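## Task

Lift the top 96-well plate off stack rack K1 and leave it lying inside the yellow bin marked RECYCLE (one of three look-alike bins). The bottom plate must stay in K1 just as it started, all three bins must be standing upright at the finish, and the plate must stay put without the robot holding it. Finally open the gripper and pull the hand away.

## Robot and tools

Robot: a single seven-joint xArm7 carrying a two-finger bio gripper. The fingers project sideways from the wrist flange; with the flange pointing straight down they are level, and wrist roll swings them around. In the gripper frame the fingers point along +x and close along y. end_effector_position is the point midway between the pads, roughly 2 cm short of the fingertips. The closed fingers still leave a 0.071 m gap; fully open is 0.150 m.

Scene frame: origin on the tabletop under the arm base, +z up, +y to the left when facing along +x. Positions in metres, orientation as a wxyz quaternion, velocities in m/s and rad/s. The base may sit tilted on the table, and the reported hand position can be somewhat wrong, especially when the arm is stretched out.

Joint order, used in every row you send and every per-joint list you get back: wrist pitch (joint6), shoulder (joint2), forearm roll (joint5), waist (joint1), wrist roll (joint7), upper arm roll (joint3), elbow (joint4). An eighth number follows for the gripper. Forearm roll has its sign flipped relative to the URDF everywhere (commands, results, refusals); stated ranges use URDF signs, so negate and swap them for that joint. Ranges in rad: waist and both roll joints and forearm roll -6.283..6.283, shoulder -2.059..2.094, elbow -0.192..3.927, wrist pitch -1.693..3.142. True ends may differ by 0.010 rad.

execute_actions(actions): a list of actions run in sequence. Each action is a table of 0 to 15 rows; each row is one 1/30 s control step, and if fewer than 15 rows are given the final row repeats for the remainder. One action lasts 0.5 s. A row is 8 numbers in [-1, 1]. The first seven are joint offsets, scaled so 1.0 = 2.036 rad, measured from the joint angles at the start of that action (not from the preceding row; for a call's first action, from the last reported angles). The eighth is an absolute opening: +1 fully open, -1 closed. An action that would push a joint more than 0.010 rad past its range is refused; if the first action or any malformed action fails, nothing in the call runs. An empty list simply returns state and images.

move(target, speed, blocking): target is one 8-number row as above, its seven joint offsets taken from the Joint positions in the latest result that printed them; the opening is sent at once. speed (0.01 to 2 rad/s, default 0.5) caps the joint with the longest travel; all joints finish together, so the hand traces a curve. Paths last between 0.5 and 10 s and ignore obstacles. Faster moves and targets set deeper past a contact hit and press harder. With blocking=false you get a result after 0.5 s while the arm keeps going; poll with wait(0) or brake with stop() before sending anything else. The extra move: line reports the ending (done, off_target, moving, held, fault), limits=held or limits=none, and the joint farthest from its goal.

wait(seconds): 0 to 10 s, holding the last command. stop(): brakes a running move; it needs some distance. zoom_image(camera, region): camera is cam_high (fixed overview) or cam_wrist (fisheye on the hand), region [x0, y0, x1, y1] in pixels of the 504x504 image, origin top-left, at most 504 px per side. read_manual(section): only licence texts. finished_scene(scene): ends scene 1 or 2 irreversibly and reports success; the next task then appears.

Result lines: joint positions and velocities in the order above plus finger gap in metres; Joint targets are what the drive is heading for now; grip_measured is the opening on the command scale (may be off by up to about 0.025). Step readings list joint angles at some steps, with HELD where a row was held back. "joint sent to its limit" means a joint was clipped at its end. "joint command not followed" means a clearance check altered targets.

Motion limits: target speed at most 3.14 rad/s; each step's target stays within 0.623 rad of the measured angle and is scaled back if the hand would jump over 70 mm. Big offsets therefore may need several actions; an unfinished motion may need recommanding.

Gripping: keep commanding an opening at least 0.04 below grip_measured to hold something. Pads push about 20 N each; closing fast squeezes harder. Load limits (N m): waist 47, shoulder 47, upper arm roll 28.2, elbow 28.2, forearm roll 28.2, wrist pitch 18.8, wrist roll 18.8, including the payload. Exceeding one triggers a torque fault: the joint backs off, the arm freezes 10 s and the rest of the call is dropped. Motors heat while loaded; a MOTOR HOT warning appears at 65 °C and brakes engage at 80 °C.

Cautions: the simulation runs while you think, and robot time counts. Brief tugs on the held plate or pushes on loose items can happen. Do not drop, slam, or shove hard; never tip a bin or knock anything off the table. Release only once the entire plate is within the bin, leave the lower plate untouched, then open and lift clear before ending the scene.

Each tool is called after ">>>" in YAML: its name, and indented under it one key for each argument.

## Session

>>> execute_actions:
  actions: []

Scene clock: 0.00 s.
end_effector_position=(-0.1227, +0.4486, +0.1719) grip_measured=+1.00 end_effector_quat_wxyz=(+0.818, -0.067, +0.012, +0.571) end_effector_velocity=(+0.000, -0.000, -0.000) end_effector_angular_velocity=(-0.000, -0.000, +0.001)
Joint names: [wrist pitch, shoulder, forearm roll, waist, wrist roll, upper arm roll, elbow]
Joint positions: [ 0.256 -0.764  0.481  1.217  1.794  1.261  0.209  0.15 ]
Joint velocities: [ 0.     0.     0.     0.    -0.     0.    -0.001  0.   ]
Joint targets: [0.256 -0.764 0.481 1.217 1.794 1.261 0.209]
camera_calibration (this result's frames):
cam_wrist: T_world_to_cam=[[0.914278, -0.328142, 0.237527, 0.209829], [-0.0765425, -0.715738, -0.694162, 0.434927], [0.397791, 0.616476, -0.6795, 0.00184111], [0, 0, 0, 1]] pos_world=[-0.159284, 0.379013, 0.253321]

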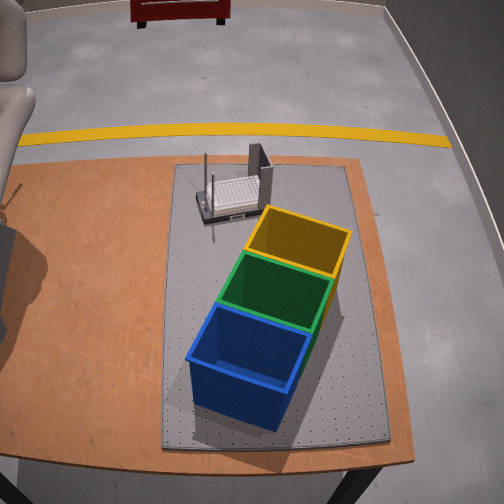

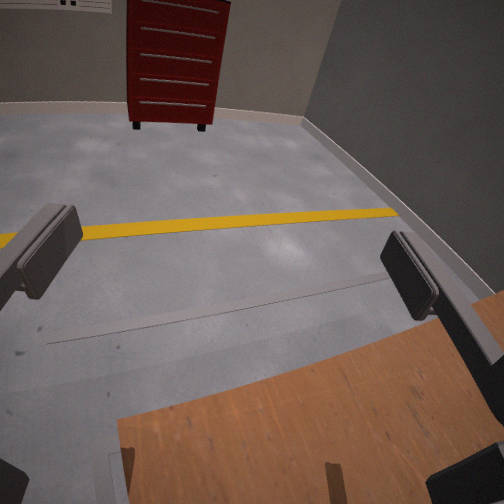

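>>> zoom_image:
  camera: "cam_high"
  region: [185, 135, 285, 235]

>>> zoom_image:
  camera: "cam_high"
  region: [230, 195, 370, 335]

Region (185, 135, 285, 235) of cam_high's 504x504 image, scaled by 5.040, with more detail than that image has.

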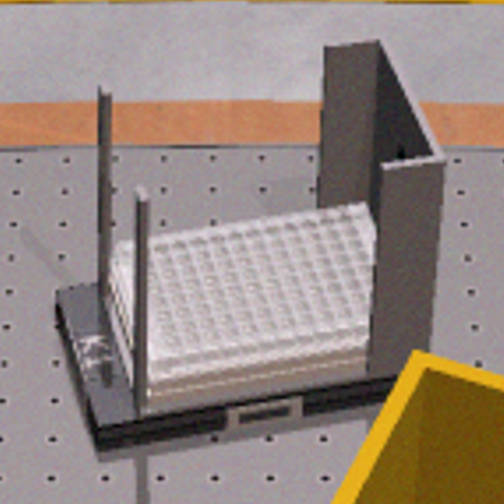

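Region (230, 195, 370, 335) of cam_high's 504x504 image, scaled by 3.600, with more detail than that image has.

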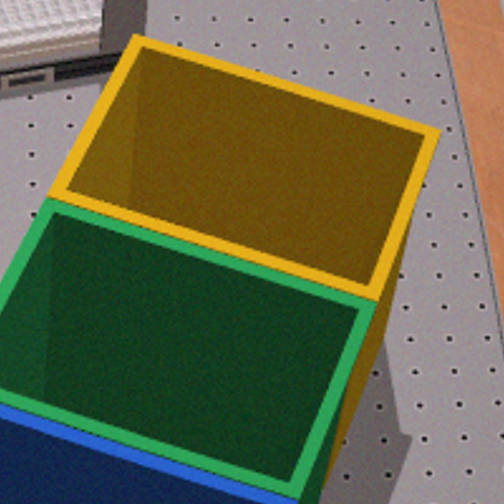

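>>> move:
  target: [0.0064,-0.0473,-0.1181,0.0378,-0.52,-0.663,0.0402,1]
  speed: 1.1

Scene clock: 7.37 s.
end_effector_position=(+0.2497, +0.5838, +0.1827) grip_measured=+1.00 end_effector_quat_wxyz=(+0.932, -0.047, +0.010, +0.360) end_effector_velocity=(+0.003, -0.001, +0.001) end_effector_angular_velocity=(+0.002, -0.002, -0.008)
Joint names: [wrist pitch, shoulder, forearm roll, waist, wrist roll, upper arm roll, elbow]
Joint positions: [ 0.269 -0.86   0.241  1.294  0.736 -0.088  0.291  0.15 ]
Joint velocities: [-0.    -0.001 -0.001 -0.001 -0.001 -0.007  0.001  0.   ]
Joint targets: [0.269 -0.860 0.241 1.294 0.736 -0.089 0.291]
move: done; limits=none; farthest joint: the upper arm roll, 0.001 radians from its target (1.349 radians at the start)
camera_calibration (this result's frames):
cam_wrist: T_world_to_cam=[[0.653412, -0.723381, 0.223098, 0.209641], [-0.383066, -0.570155, -0.726763, 0.565143], [0.652927, 0.389414, -0.649649, -0.158895], [0, 0, 0, 1]] pos_world=[0.183252, 0.535746, 0.260728]

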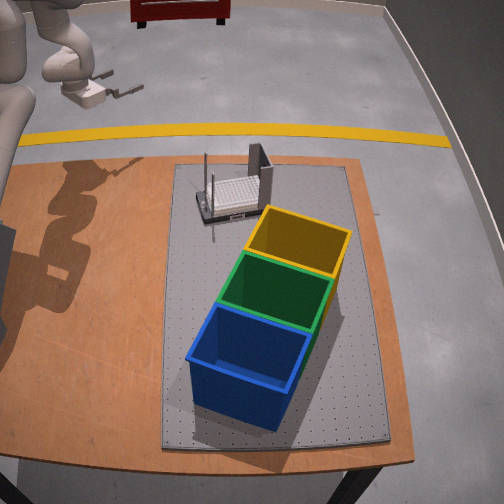

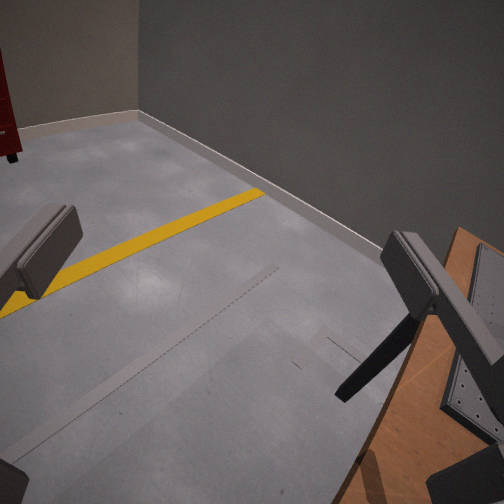

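>>> move:
  target: [0.0063,-0.0474,-0.1184,0.0378,-0.5204,-0.6639,0.0401,1]
  speed: 1.0

Scene clock: 9.33 s.
end_effector_position=(+0.5249, +0.2276, +0.2142) grip_measured=+1.00 end_effector_quat_wxyz=(+0.992, -0.000, +0.001, +0.127) end_effector_velocity=(+0.001, -0.004, +0.001) end_effector_angular_velocity=(-0.001, -0.003, -0.008)
Joint names: [wrist pitch, shoulder, forearm roll, waist, wrist roll, upper arm roll, elbow]
Joint positions: [ 0.282 -0.957 -0.     1.371 -0.323 -1.438  0.372  0.15 ]
Joint velocities: [-0.    -0.    -0.    -0.002 -0.001 -0.008  0.002  0.   ]
Joint targets: [0.282 -0.957 -0.000 1.371 -0.323 -1.439 0.372]
move: done; limits=none; farthest joint: the upper arm roll, 0.002 radians from its target (1.351 radians at the start)
camera_calibration (this result's frames):
cam_wrist: T_world_to_cam=[[0.23729, -0.960811, 0.1433, 0.0547173], [-0.582694, -0.258806, -0.770382, 0.533685], [0.777278, 0.0993033, -0.621271, -0.184769], [0, 0, 0, 1]] pos_world=[0.441608, 0.209042, 0.288509]

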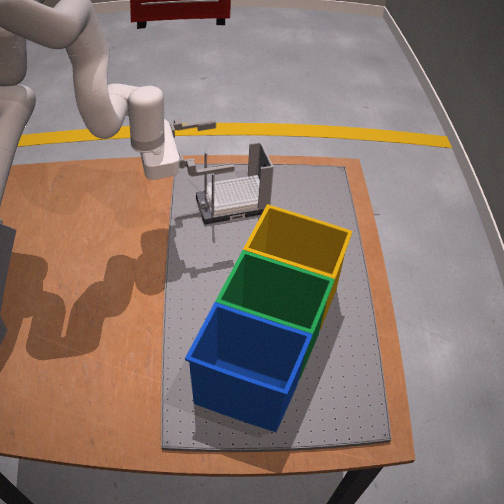

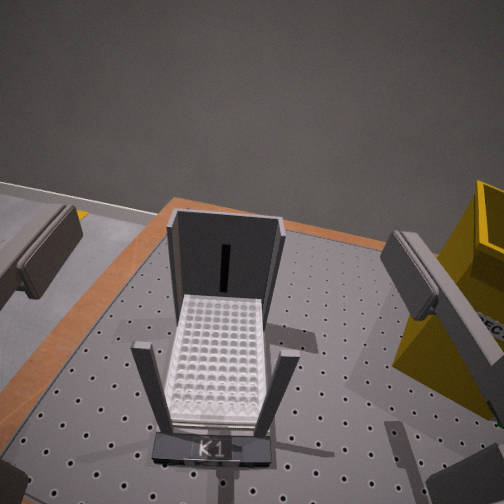

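>>> zoom_image:
  camera: "cam_wrist"
  region: [90, 195, 370, 475]

Region (90, 195, 370, 475) of cam_wrist's 504x504 image, scaled by 1.800, with more detail than that image has.

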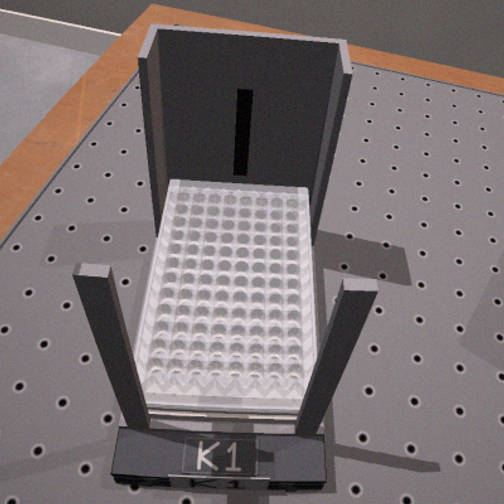

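>>> move:
  target: [-0.1883,-0.0204,0,0.3814,0.0137,-0.2082,0.1264,0.5]
  speed: 0.5

>>> zoom_image:
  camera: "cam_wrist"
  region: [60, 140, 420, 420]

Scene clock: 13.40 s.
end_effector_position=(+0.5545, +0.2345, +0.0699) grip_measured=+0.50 end_effector_quat_wxyz=(+0.992, -0.001, -0.000, +0.126) end_effector_velocity=(-0.002, +0.002, -0.002) end_effector_angular_velocity=(+0.002, +0.006, +0.004)
Joint names: [wrist pitch, shoulder, forearm roll, waist, wrist roll, upper arm roll, elbow]
Joint positions: [-0.101 -0.998 -0.     2.147 -0.295 -1.862  0.63   0.13 ]
Joint velocities: [ 0.    -0.     0.     0.004 -0.     0.001 -0.002  0.   ]
Joint targets: [-0.101 -0.998 -0.000 2.148 -0.295 -1.862 0.630]
move: done; limits=none; farthest joint: the waist, 0.001 radians from its target (0.776 radians at the start)
camera_calibration (this result's frames):
cam_wrist: T_world_to_cam=[[0.235852, -0.960983, 0.14452, 0.0757239], [-0.581562, -0.25872, -0.771264, 0.440945], [0.778562, 0.0978563, -0.619891, -0.298564], [0, 0, 0, 1]] pos_world=[0.471028, 0.216067, 0.144064]

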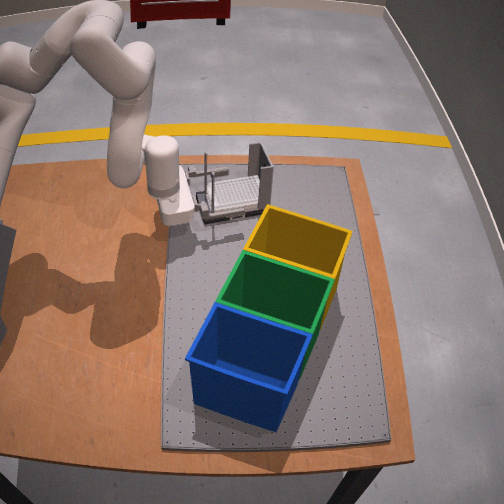

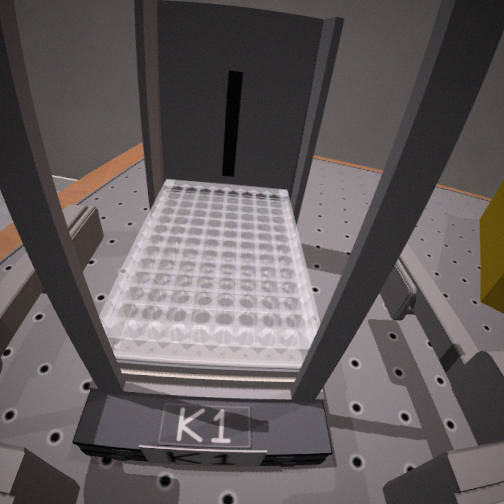

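Region (60, 140, 420, 420) of cam_wrist's 504x504 image, scaled by 1.400, with more detail than that image has.

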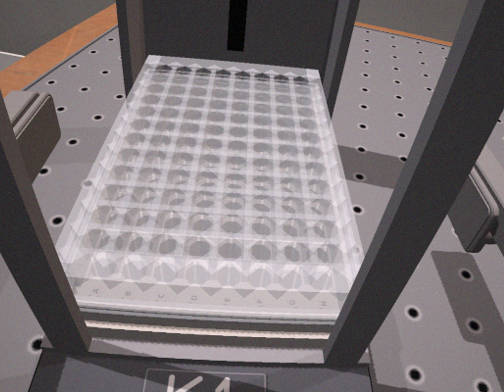

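>>> move:
  target: [-0.013,-0.0003,0,0.0322,0.0111,-0.0092,0.0124,0.1]
  speed: 0.15

>>> execute_actions:
  actions:
    - [[0,0,0,0,0,0,0,-0.48]]

>>> zoom_image:
  camera: "cam_wrist"
  region: [80, 150, 400, 340]

Scene clock: 15.53 s.
end_effector_position=(+0.5544, +0.2425, +0.0561) grip_measured=+0.10 end_effector_quat_wxyz=(+0.992, -0.001, +0.000, +0.126) end_effector_velocity=(+0.000, +0.000, +0.000) end_effector_angular_velocity=(+0.000, -0.001, +0.001)
Joint names: [wrist pitch, shoulder, forearm roll, waist, wrist roll, upper arm roll, elbow]
Joint positions: [-0.128 -0.999 -0.     2.212 -0.273 -1.881  0.655  0.114]
Joint velocities: [-0.     0.     0.     0.    -0.     0.     0.001  0.   ]
Joint targets: [-0.128 -0.999 -0.000 2.212 -0.273 -1.881 0.655]
move: done; limits=none; farthest joint: the waist, 0.000 radians from its target (0.065 radians at the start)
camera_calibration (this result's frames):
cam_wrist: T_world_to_cam=[[0.236094, -0.960948, 0.144357, 0.0853073], [-0.582145, -0.258818, -0.770792, 0.432638], [0.778053, 0.0979423, -0.620517, -0.307534], [0, 0, 0, 1]] pos_world=[0.470996, 0.224071, 0.130329]

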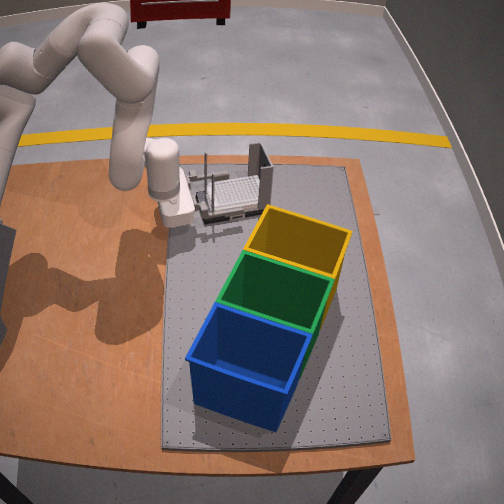

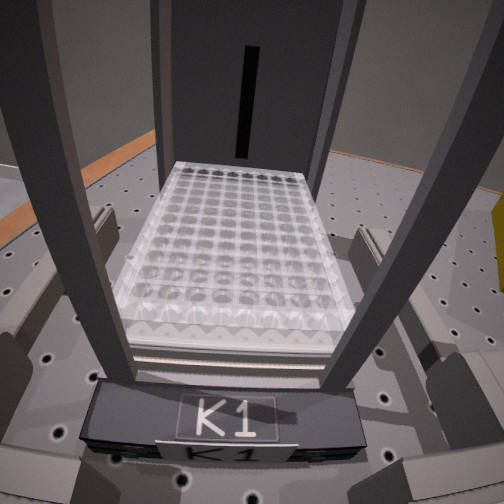

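Scene clock: 16.03 s.
end_effector_position=(+0.5544, +0.2425, +0.0561) grip_measured=-0.48 end_effector_quat_wxyz=(+0.992, -0.001, +0.000, +0.126) end_effector_velocity=(-0.000, +0.000, -0.000) end_effector_angular_velocity=(+0.000, +0.001, +0.000)
Joint names: [wrist pitch, shoulder, forearm roll, waist, wrist roll, upper arm roll, elbow]
Joint positions: [-0.128 -0.999 -0.     2.212 -0.273 -1.881  0.655  0.092]
Joint velocities: [ 0.001 -0.    -0.     0.    -0.001  0.    -0.    -0.   ]
Joint targets: [-0.128 -0.999 -0.000 2.212 -0.273 -1.881 0.655]
Step readings (joint positions):
0: [-0.128 -0.999 -0.000 2.212 -0.273 -1.881 0.655]
1: [-0.128 -0.999 -0.000 2.212 -0.273 -1.881 0.655]
2: [-0.128 -0.999 -0.000 2.212 -0.273 -1.881 0.655]
4: [-0.128 -0.999 -0.000 2.212 -0.273 -1.881 0.655]
8: [-0.128 -0.999 -0.000 2.212 -0.273 -1.881 0.655]
15: Joint positions above
camera_calibration (this result's frames):
cam_wrist: T_world_to_cam=[[0.236086, -0.960949, 0.144363, 0.0853057], [-0.58214, -0.258816, -0.770797, 0.432639], [0.77806, 0.0979346, -0.620509, -0.307535], [0, 0, 0, 1]] pos_world=[0.470998, 0.224067, 0.130333]

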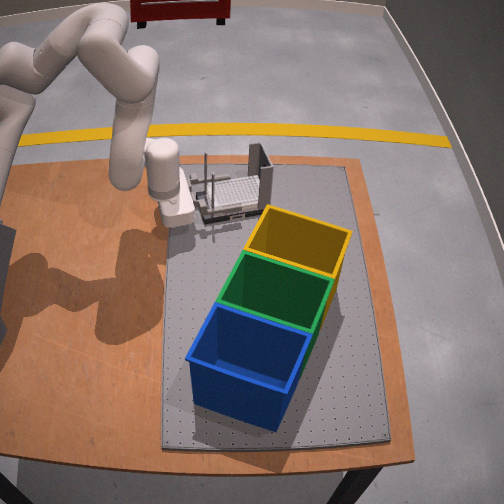

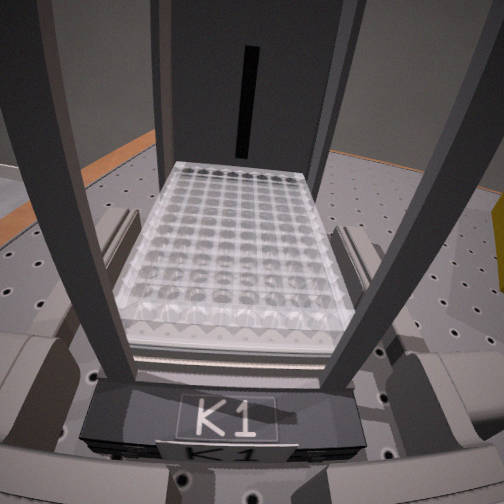

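Region (80, 150, 400, 340) of cam_wrist's 504x504 image, scaled by 1.575, with more detail than that image has; it fills the top 299 rows of this view, and the rest is white.

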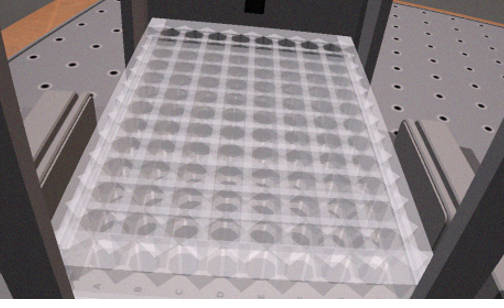

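>>> zoom_image:
  camera: "cam_high"
  region: [185, 160, 265, 230]

Region (185, 160, 265, 230) of cam_high's 504x504 image, scaled by 6.300, with more detail than that image has; it fills the top 441 rows of this view, and the rest is white.

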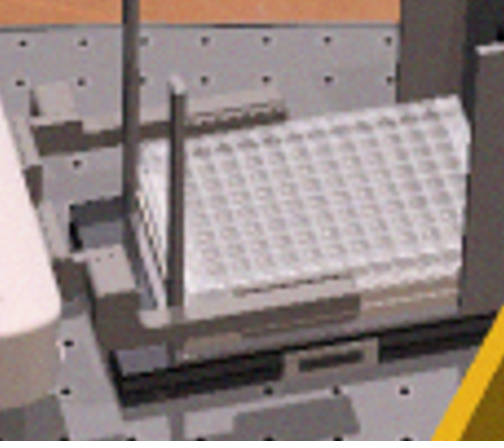

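Good. Close.

>>> execute_actions:
  actions:
    - [[0,0,0,0,0,0,0,-0.51],[0,0,0,0,0,0,0,-0.54],[0,0,0,0,0,0,0,-0.57],[0,0,0,0,0,0,0,-0.59],[0,0,0,0,0,0,0,-0.61],[0,0,0,0,0,0,0,-0.63],[0,0,0,0,0,0,0,-0.65],[0,0,0,0,0,0,0,-0.67],[0,0,0,0,0,0,0,-0.69],[0,0,0,0,0,0,0,-0.71],[0,0,0,0,0,0,0,-0.73],[0,0,0,0,0,0,0,-0.75],[0,0,0,0,0,0,0,-0.77],[0,0,0,0,0,0,0,-0.79],[0,0,0,0,0,0,0,-0.8]]

Scene clock: 16.90 s.
end_effector_position=(+0.5544, +0.2425, +0.0561) grip_measured=-0.61 end_effector_quat_wxyz=(+0.992, -0.001, +0.000, +0.126) end_effector_velocity=(+0.000, +0.000, +0.000) end_effector_angular_velocity=(-0.000, -0.000, +0.000)
Joint names: [wrist pitch, shoulder, forearm roll, waist, wrist roll, upper arm roll, elbow]
Joint positions: [-0.128 -0.999 -0.     2.212 -0.273 -1.881  0.655  0.086]
Joint velocities: [-0.     0.     0.001 -0.     0.    -0.    -0.    -0.   ]
Joint targets: [-0.128 -0.999 -0.000 2.212 -0.273 -1.881 0.655]
Step readings (joint positions):
0: [-0.128 -0.999 -0.000 2.212 -0.273 -1.881 0.655]
1: [-0.128 -0.999 -0.000 2.212 -0.273 -1.881 0.655]
2: [-0.128 -0.999 -0.000 2.212 -0.273 -1.881 0.655]
4: [-0.128 -0.999 -0.000 2.212 -0.273 -1.881 0.655]
8: [-0.128 -0.999 -0.000 2.212 -0.273 -1.881 0.655]
15: Joint positions above
camera_calibration (this result's frames):
cam_wrist: T_world_to_cam=[[0.236118, -0.960944, 0.144345, 0.0853052], [-0.582141, -0.258823, -0.770793, 0.432639], [0.778049, 0.0979689, -0.620517, -0.307537], [0, 0, 0, 1]] pos_world=[0.470993, 0.224079, 0.13033]

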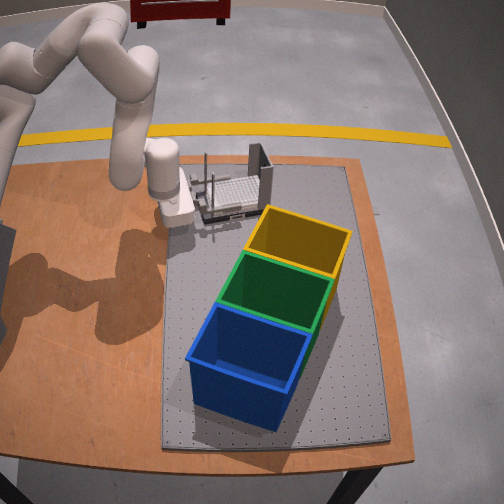

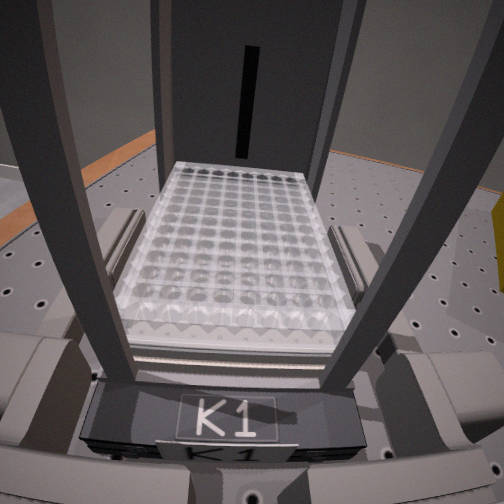

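>>> move:
  target: [0.0288,0.0147,0,-0.063,0,0.0349,-0.0257,-0.8]
  speed: 0.2

Scene clock: 18.20 s.
end_effector_position=(+0.5544, +0.2426, +0.0844) grip_measured=-0.61 end_effector_quat_wxyz=(+0.992, -0.001, +0.000, +0.126) end_effector_velocity=(-0.001, -0.001, -0.000) end_effector_angular_velocity=(-0.000, +0.001, -0.002)
Joint names: [wrist pitch, shoulder, forearm roll, waist, wrist roll, upper arm roll, elbow]
Joint positions: [-0.069 -0.969 -0.     2.084 -0.273 -1.81   0.603  0.086]
Joint velocities: [ 0.001  0.    -0.001 -0.001  0.001 -0.    -0.001  0.   ]
Joint targets: [-0.069 -0.969 -0.000 2.084 -0.273 -1.810 0.603]
move: done; limits=none; farthest joint: the waist, 0.000 radians from its target (0.128 radians at the start)
camera_calibration (this result's frames):
cam_wrist: T_world_to_cam=[[0.236177, -0.960965, 0.144105, 0.0813152], [-0.582327, -0.258691, -0.770697, 0.454561], [0.777892, 0.0981042, -0.620693, -0.289865], [0, 0, 0, 1]] pos_world=[0.470982, 0.224169, 0.158693]

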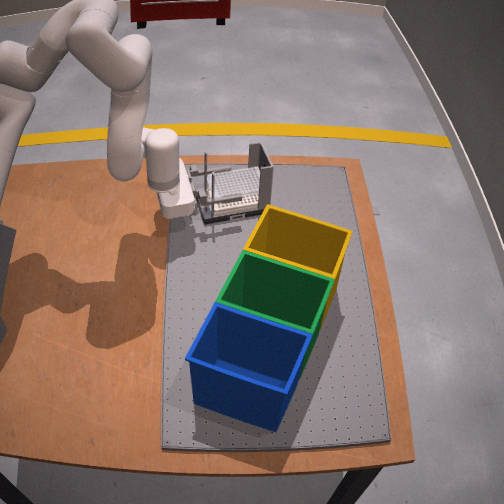

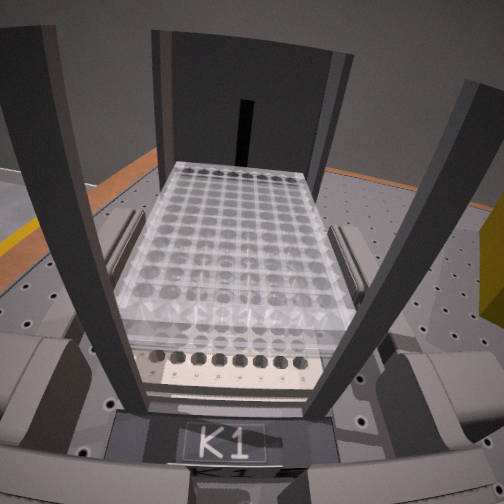

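>>> move:
  target: [0.0356,0.0112,0,-0.0704,-0.0007,0.04,-0.023,-0.8]
  speed: 0.25

>>> zoom_image:
  camera: "cam_wrist"
  region: [140, 80, 350, 230]

Scene clock: 19.37 s.
end_effector_position=(+0.5544, +0.2423, +0.1144) grip_measured=-0.61 end_effector_quat_wxyz=(+0.992, -0.001, +0.000, +0.126) end_effector_velocity=(-0.001, -0.000, -0.001) end_effector_angular_velocity=(-0.000, +0.002, -0.000)
Joint names: [wrist pitch, shoulder, forearm roll, waist, wrist roll, upper arm roll, elbow]
Joint positions: [ 0.003 -0.946 -0.     1.941 -0.274 -1.728  0.556  0.086]
Joint velocities: [ 0.001  0.    -0.     0.     0.    -0.    -0.001  0.   ]
Joint targets: [0.003 -0.946 -0.000 1.941 -0.274 -1.728 0.556]
move: done; limits=none; farthest joint: the waist, 0.001 radians from its target (0.143 radians at the start)
camera_calibration (this result's frames):
cam_wrist: T_world_to_cam=[[0.236463, -0.960901, 0.144067, 0.0765241], [-0.582202, -0.258828, -0.770746, 0.477553], [0.777899, 0.098377, -0.620641, -0.271352], [0, 0, 0, 1]] pos_world=[0.471021, 0.223831, 0.188635]

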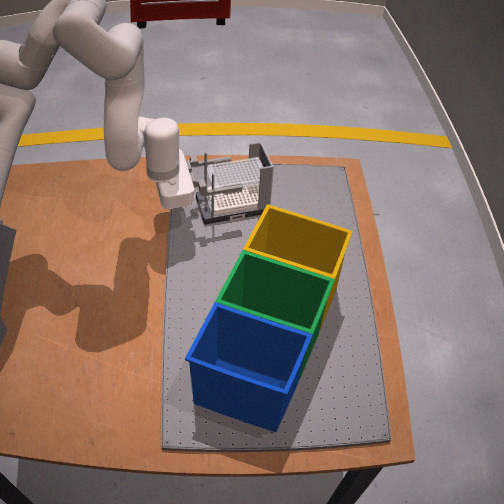

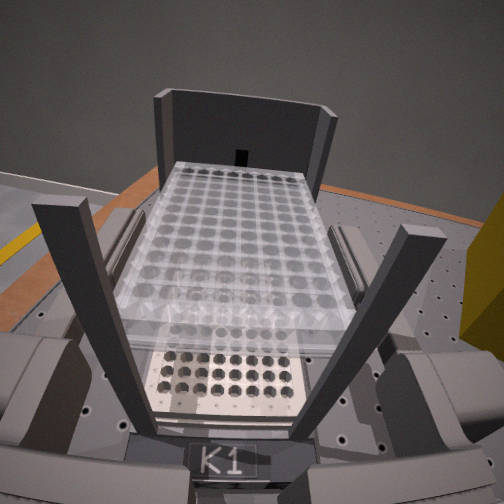

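Region (140, 80, 350, 230) of cam_wrist's 504x504 image, scaled by 2.400, with more detail than that image has; it fills the top 360 rows of this view, and the rest is white.

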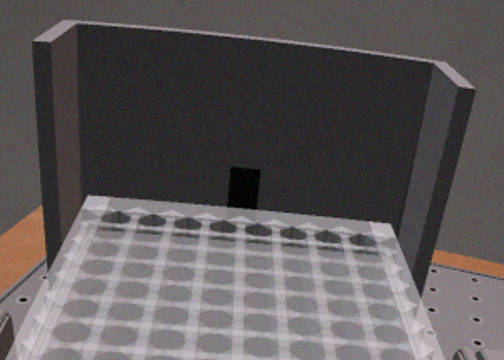

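>>> move:
  target: [0.0408,0.0066,0,-0.0732,-0.0003,0.0429,-0.0185,-0.8]
  speed: 0.28

>>> move:
  target: [0.0456,0.0013,0,-0.0737,0,0.0441,-0.0135,-0.8]
  speed: 0.28

Scene clock: 20.47 s.
end_effector_position=(+0.5546, +0.2422, +0.1445) grip_measured=-0.61 end_effector_quat_wxyz=(+0.992, -0.001, +0.000, +0.126) end_effector_velocity=(-0.001, +0.001, -0.001) end_effector_angular_velocity=(+0.000, +0.002, +0.001)
Joint names: [wrist pitch, shoulder, forearm roll, waist, wrist roll, upper arm roll, elbow]
Joint positions: [ 0.086 -0.933  0.     1.793 -0.275 -1.641  0.519  0.086]
Joint velocities: [ 0.001  0.    -0.     0.    -0.     0.001 -0.001 -0.   ]
Joint targets: [0.086 -0.933 -0.000 1.792 -0.275 -1.641 0.518]
move: done; limits=none; farthest joint: the waist, 0.001 radians from its target (0.149 radians at the start)
camera_calibration (this result's frames):
cam_wrist: T_world_to_cam=[[0.236483, -0.960881, 0.144163, 0.0719844], [-0.581819, -0.25887, -0.771021, 0.500647], [0.778179, 0.0984569, -0.620277, -0.252984], [0, 0, 0, 1]] pos_world=[0.471129, 0.223679, 0.218712]

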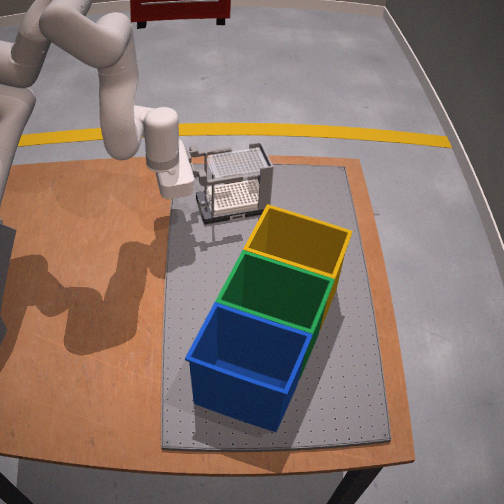

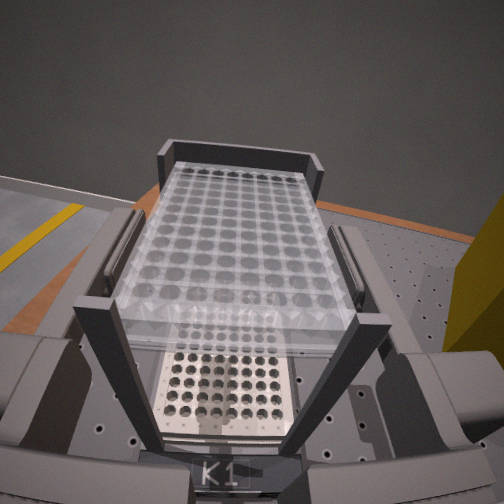

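Scene clock: 21.37 s.
end_effector_position=(+0.5546, +0.2424, +0.1745) grip_measured=-0.61 end_effector_quat_wxyz=(+0.992, -0.000, +0.000, +0.126) end_effector_velocity=(+0.001, -0.001, +0.001) end_effector_angular_velocity=(-0.001, -0.001, -0.002)
Joint names: [wrist pitch, shoulder, forearm roll, waist, wrist roll, upper arm roll, elbow]
Joint positions: [ 0.178 -0.93   0.     1.643 -0.275 -1.551  0.491  0.086]
Joint velocities: [ 0.001  0.    -0.001 -0.001  0.    -0.001  0.001  0.   ]
Joint targets: [0.179 -0.930 0.000 1.643 -0.275 -1.551 0.491]
move: done; limits=none; farthest joint: the waist, 0.000 radians from its target (0.150 radians at the start)
camera_calibration (this result's frames):
cam_wrist: T_world_to_cam=[[0.236745, -0.960886, 0.143702, 0.0678356], [-0.581771, -0.258662, -0.771127, 0.523792], [0.778135, 0.0989588, -0.620252, -0.234554], [0, 0, 0, 1]] pos_world=[0.471182, 0.223878, 0.248679]

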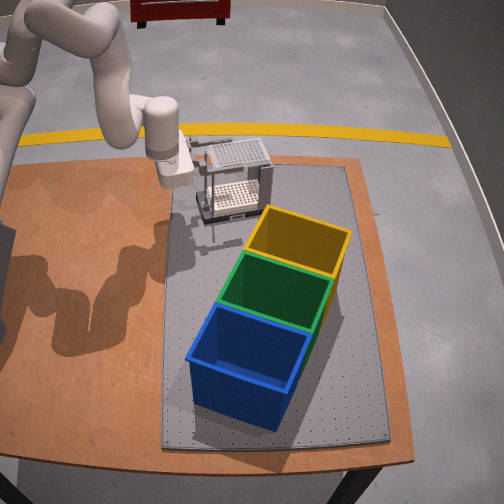

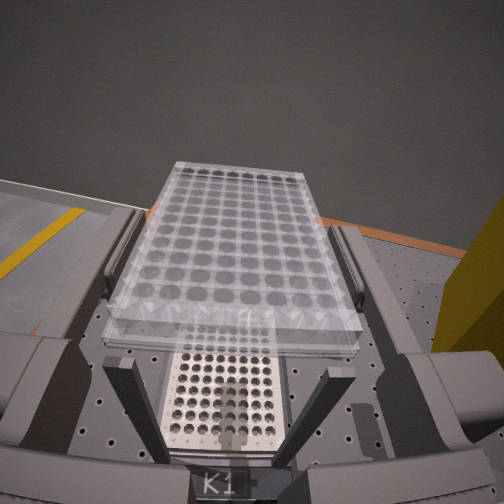

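>>> move:
  target: [0.0494,-0.0038,0,-0.0718,0,0.0427,-0.0083,-0.8]
  speed: 0.4

Scene clock: 24.27 s.
end_effector_position=(+0.5545, +0.2425, +0.2043) grip_measured=-0.61 end_effector_quat_wxyz=(+0.992, -0.000, +0.000, +0.126) end_effector_velocity=(+0.001, -0.001, +0.002) end_effector_angular_velocity=(-0.000, -0.004, -0.001)
Joint names: [wrist pitch, shoulder, forearm roll, waist, wrist roll, upper arm roll, elbow]
Joint positions: [ 0.279 -0.938  0.     1.497 -0.275 -1.464  0.474  0.086]
Joint velocities: [-0.001 -0.    -0.    -0.002 -0.    -0.     0.002 -0.   ]
Joint targets: [0.279 -0.938 0.000 1.497 -0.275 -1.464 0.474]
move: done; limits=none; farthest joint: the waist, 0.001 radians from its target (0.146 radians at the start)
camera_calibration (this result's frames):
cam_wrist: T_world_to_cam=[[0.236854, -0.960913, 0.143343, 0.0636908], [-0.582017, -0.258474, -0.771004, 0.546866], [0.777918, 0.0991868, -0.620488, -0.215863], [0, 0, 0, 1]] pos_world=[0.471123, 0.223963, 0.278566]

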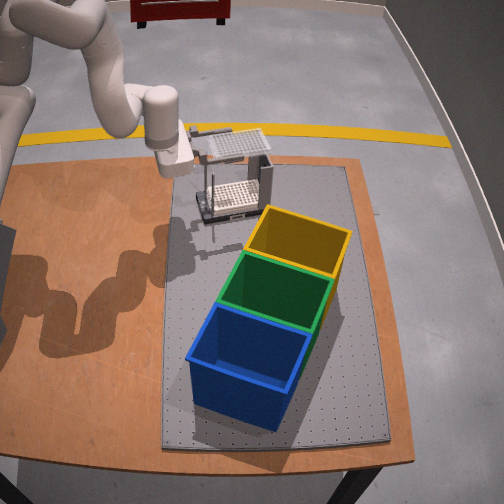

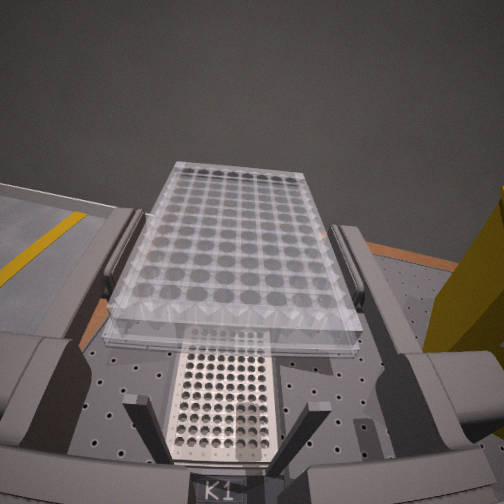

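>>> move:
  target: [0.4769,0,0.442,0,-0.2579,0,0.4057,-0.8]
  speed: 0.6

Scene clock: 27.03 s.
end_effector_position=(+0.6395, +0.2025, +0.3559) grip_measured=-0.61 end_effector_quat_wxyz=(+0.767, -0.342, +0.221, +0.495) end_effector_velocity=(+0.002, -0.005, +0.006) end_effector_angular_velocity=(-0.002, -0.011, -0.007)
Joint names: [wrist pitch, shoulder, forearm roll, waist, wrist roll, upper arm roll, elbow]
Joint positions: [ 1.25  -0.937  0.9    1.498 -0.8   -1.464  1.299  0.086]
Joint velocities: [ 0.001 -0.001  0.001 -0.005 -0.001 -0.004  0.008  0.   ]
Joint targets: [1.250 -0.938 0.900 1.497 -0.800 -1.464 1.300]
move: done; limits=none; farthest joint: the waist, 0.001 radians from its target (0.000 radians at the start)
camera_calibration (this result's frames):
cam_wrist: T_world_to_cam=[[0.897032, -0.1733, 0.406572, -0.691981], [-0.163721, -0.984769, -0.0585319, 0.328874], [0.410523, -0.0140595, -0.911742, 0.177607], [0, 0, 0, 1]] pos_world=[0.601661, 0.206442, 0.462522]

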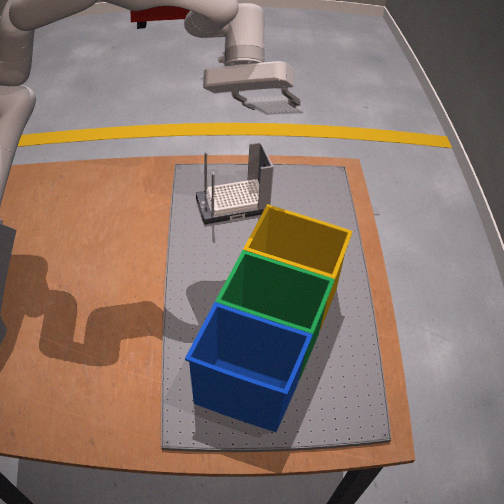

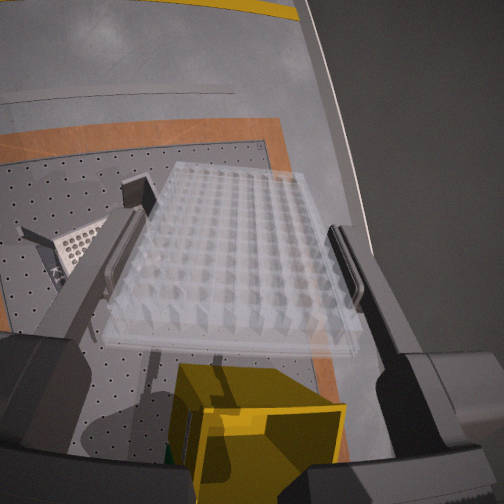

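>>> move:
  target: [0.1297,-0.0621,0.3402,0.3033,-0.1978,-0.2261,0.3093,-0.8]
  speed: 0.5

Scene clock: 29.00 s.
end_effector_position=(+0.6904, -0.0252, +0.3400) grip_measured=-0.61 end_effector_quat_wxyz=(+0.522, -0.478, +0.521, +0.477) end_effector_velocity=(-0.001, +0.001, -0.005) end_effector_angular_velocity=(+0.003, +0.008, +0.001)
Joint names: [wrist pitch, shoulder, forearm roll, waist, wrist roll, upper arm roll, elbow]
Joint positions: [ 1.514 -1.064  1.592  2.115 -1.202 -1.924  1.929  0.086]
Joint velocities: [-0.    -0.002 -0.     0.005 -0.    -0.001 -0.003  0.   ]
Joint targets: [1.514 -1.064 1.592 2.115 -1.202 -1.924 1.929]
move: done; limits=none; farthest joint: the waist, 0.001 radians from its target (0.618 radians at the start)
camera_calibration (this result's frames):
cam_wrist: T_world_to_cam=[[0.998388, 0.0552801, 0.0128579, -0.700946], [0.0349547, -0.777383, 0.628055, -0.253374], [0.0447145, -0.626593, -0.778063, 0.33061], [0, 0, 0, 1]] pos_world=[0.69389, 0.0489377, 0.425381]

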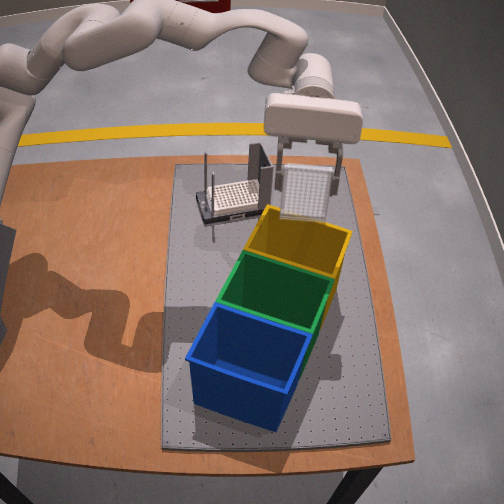

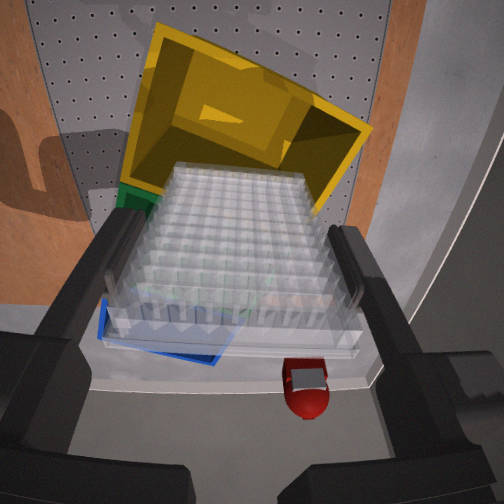

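>>> move:
  target: [-0.0114,-0.0307,0.0136,0.0513,0.088,-0.0351,-0.0342,-0.8]
  speed: 0.25

Scene clock: 31.63 s.
end_effector_position=(+0.6854, -0.0445, +0.2407) grip_measured=-0.61 end_effector_quat_wxyz=(+0.521, -0.478, +0.522, +0.477) end_effector_velocity=(-0.002, +0.003, -0.008) end_effector_angular_velocity=(+0.007, +0.012, +0.002)
Joint names: [wrist pitch, shoulder, forearm roll, waist, wrist roll, upper arm roll, elbow]
Joint positions: [ 1.491 -1.126  1.619  2.218 -1.023 -1.995  1.86   0.086]
Joint velocities: [-0.001 -0.003 -0.002  0.007  0.     0.001 -0.007  0.   ]
Joint targets: [1.490 -1.126 1.619 2.219 -1.023 -1.995 1.859]
move: done; limits=none; farthest joint: the waist, 0.001 radians from its target (0.104 radians at the start)
camera_calibration (this result's frames):
cam_wrist: T_world_to_cam=[[0.998377, 0.0556398, 0.0121579, -0.69343], [0.0356087, -0.776434, 0.629192, -0.206536], [0.0444479, -0.627738, -0.777155, 0.241426], [0, 0, 0, 1]] pos_world=[0.688928, 0.0297727, 0.326007]

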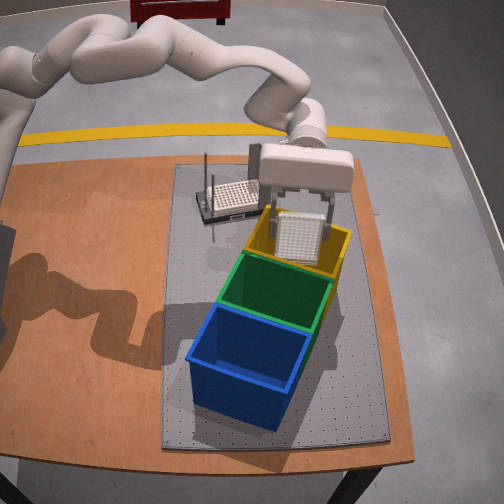

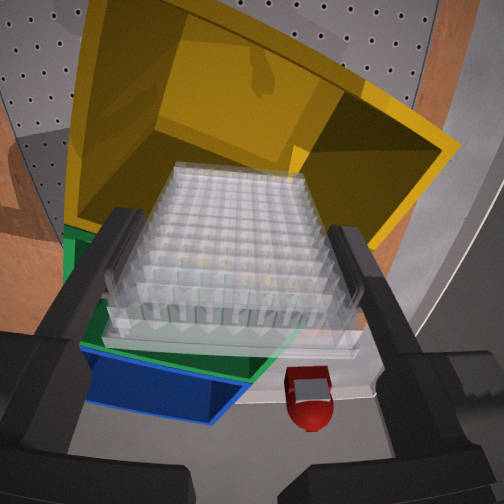

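>>> move:
  target: [0.0043,-0.044,0.0054,0.0966,0.0723,-0.0373,0.0257,-0.8]
  speed: 0.18

Scene clock: 33.50 s.
end_effector_position=(+0.6850, -0.0447, +0.1299) grip_measured=-0.61 end_effector_quat_wxyz=(+0.521, -0.478, +0.522, +0.478) end_effector_velocity=(-0.003, +0.004, -0.008) end_effector_angular_velocity=(+0.008, +0.012, +0.003)
Joint names: [wrist pitch, shoulder, forearm roll, waist, wrist roll, upper arm roll, elbow]
Joint positions: [ 1.499 -1.215  1.631  2.414 -0.876 -2.071  1.912  0.086]
Joint velocities: [-0.001 -0.003 -0.001  0.007 -0.     0.002 -0.006  0.   ]
Joint targets: [1.499 -1.215 1.630 2.415 -0.876 -2.071 1.912]
move: done; limits=none; farthest joint: the upper arm roll, 0.001 radians from its target (0.076 radians at the start)
camera_calibration (this result's frames):
cam_wrist: T_world_to_cam=[[0.998376, 0.055979, 0.0105544, -0.691468], [0.0368779, -0.776347, 0.629225, -0.137766], [0.0434173, -0.627814, -0.777151, 0.15593], [0, 0, 0, 1]] pos_world=[0.688656, 0.0296484, 0.215165]

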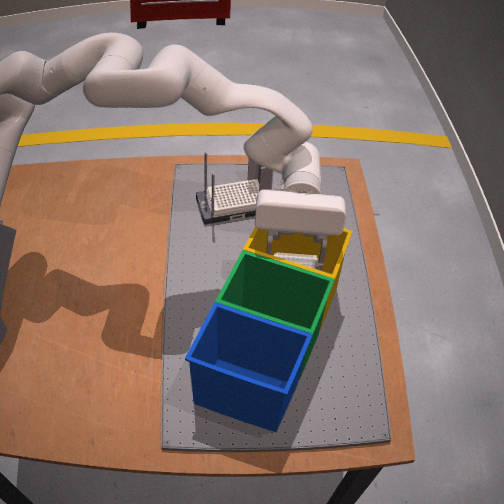

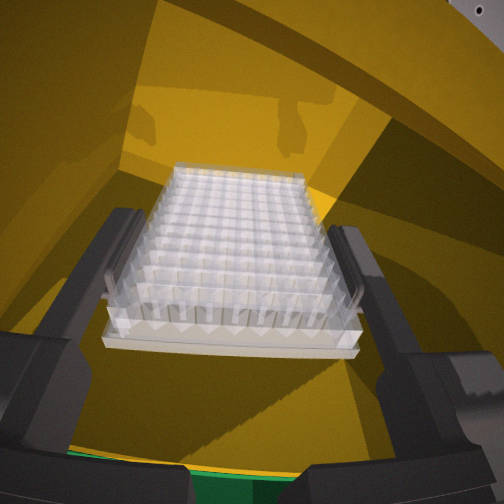

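>>> execute_actions:
  actions:
    - [[0,0,0,0,0,0,0,-0.35]]

>>> move:
  target: [-0.007,0.0704,-0.0086,-0.1546,-0.1157,0.0597,-0.0411,-0.35]
  speed: 0.35

Scene clock: 34.20 s.
end_effector_position=(+0.6850, -0.0447, +0.1299) grip_measured=-0.35 end_effector_quat_wxyz=(+0.521, -0.478, +0.522, +0.478) end_effector_velocity=(+0.001, -0.001, +0.001) end_effector_angular_velocity=(-0.001, -0.002, -0.000)
Joint names: [wrist pitch, shoulder, forearm roll, waist, wrist roll, upper arm roll, elbow]
Joint positions: [ 1.499 -1.215  1.631  2.414 -0.876 -2.071  1.912  0.097]
Joint velocities: [-0.     0.     0.001 -0.001  0.    -0.     0.001  0.   ]
Joint targets: [1.499 -1.215 1.631 2.414 -0.876 -2.071 1.912]
Step readings (joint positions):
0: [1.499 -1.215 1.630 2.415 -0.876 -2.071 1.912]
1: [1.499 -1.215 1.630 2.415 -0.876 -2.071 1.912]
2: [1.499 -1.215 1.631 2.415 -0.876 -2.071 1.912]
4: [1.499 -1.215 1.631 2.414 -0.876 -2.071 1.913]
8: [1.499 -1.215 1.631 2.414 -0.876 -2.072 1.913]
15: Joint positions above
camera_calibration (this result's frames):
cam_wrist: T_world_to_cam=[[0.998376, 0.055982, 0.0105629, -0.691472], [0.0368746, -0.776343, 0.629232, -0.137768], [0.0434261, -0.62782, -0.777146, 0.155928], [0, 0, 0, 1]] pos_world=[0.688658, 0.0296493, 0.215171]

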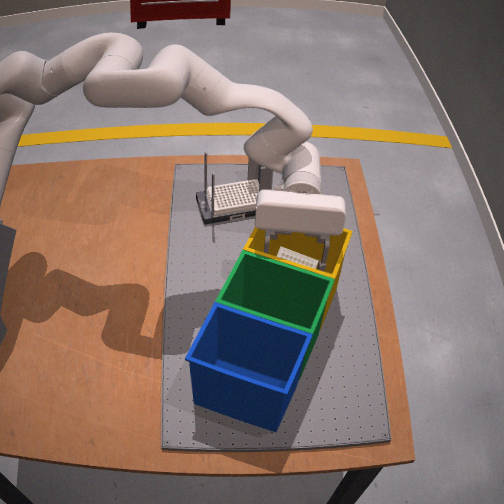

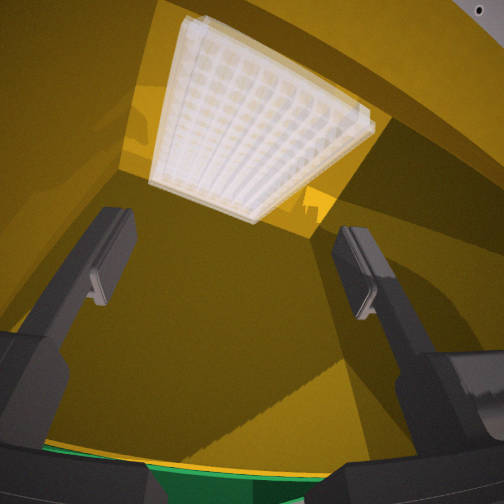

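Scene clock: 35.57 s.
end_effector_position=(+0.6766, -0.0432, +0.3056) grip_measured=-0.35 end_effector_quat_wxyz=(+0.517, -0.480, +0.525, +0.476) end_effector_velocity=(+0.001, -0.005, +0.011) end_effector_angular_velocity=(-0.009, -0.016, -0.008)
Joint names: [wrist pitch, shoulder, forearm roll, waist, wrist roll, upper arm roll, elbow]
Joint positions: [ 1.485 -1.072  1.613  2.101 -1.112 -1.95   1.828  0.097]
Joint velocities: [ 0.002  0.003  0.001 -0.01  -0.001 -0.003  0.009 -0.   ]
Joint targets: [1.485 -1.072 1.613 2.100 -1.112 -1.950 1.829]
move: done; limits=none; farthest joint: the waist, 0.001 radians from its target (0.315 radians at the start)
camera_calibration (this result's frames):
cam_wrist: T_world_to_cam=[[0.998317, 0.0575246, 0.00740506, -0.683974], [0.0396071, -0.76943, 0.637502, -0.250947], [0.0423697, -0.636136, -0.770413, 0.29204], [0, 0, 0, 1]] pos_world=[0.680388, 0.0320367, 0.390035]

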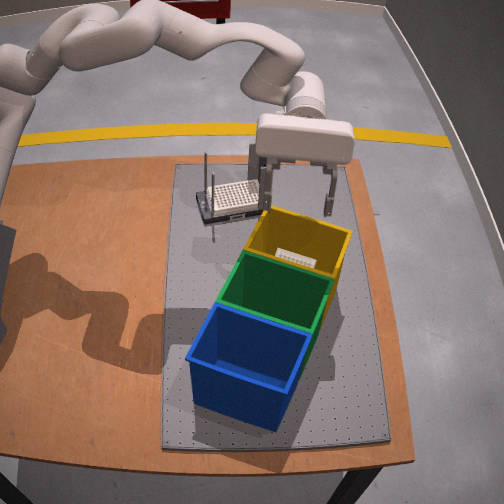

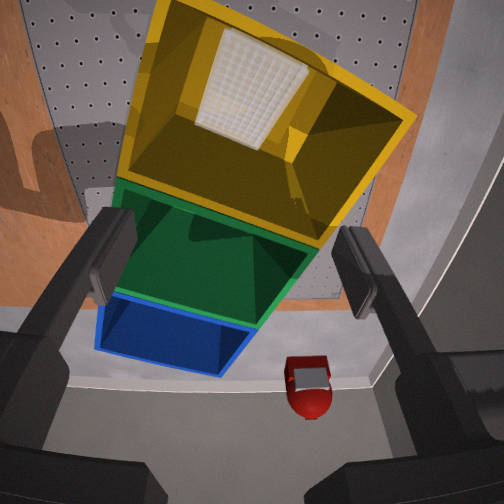

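>>> finished_scene:
  scene: 2

The scene is finished: the task was done.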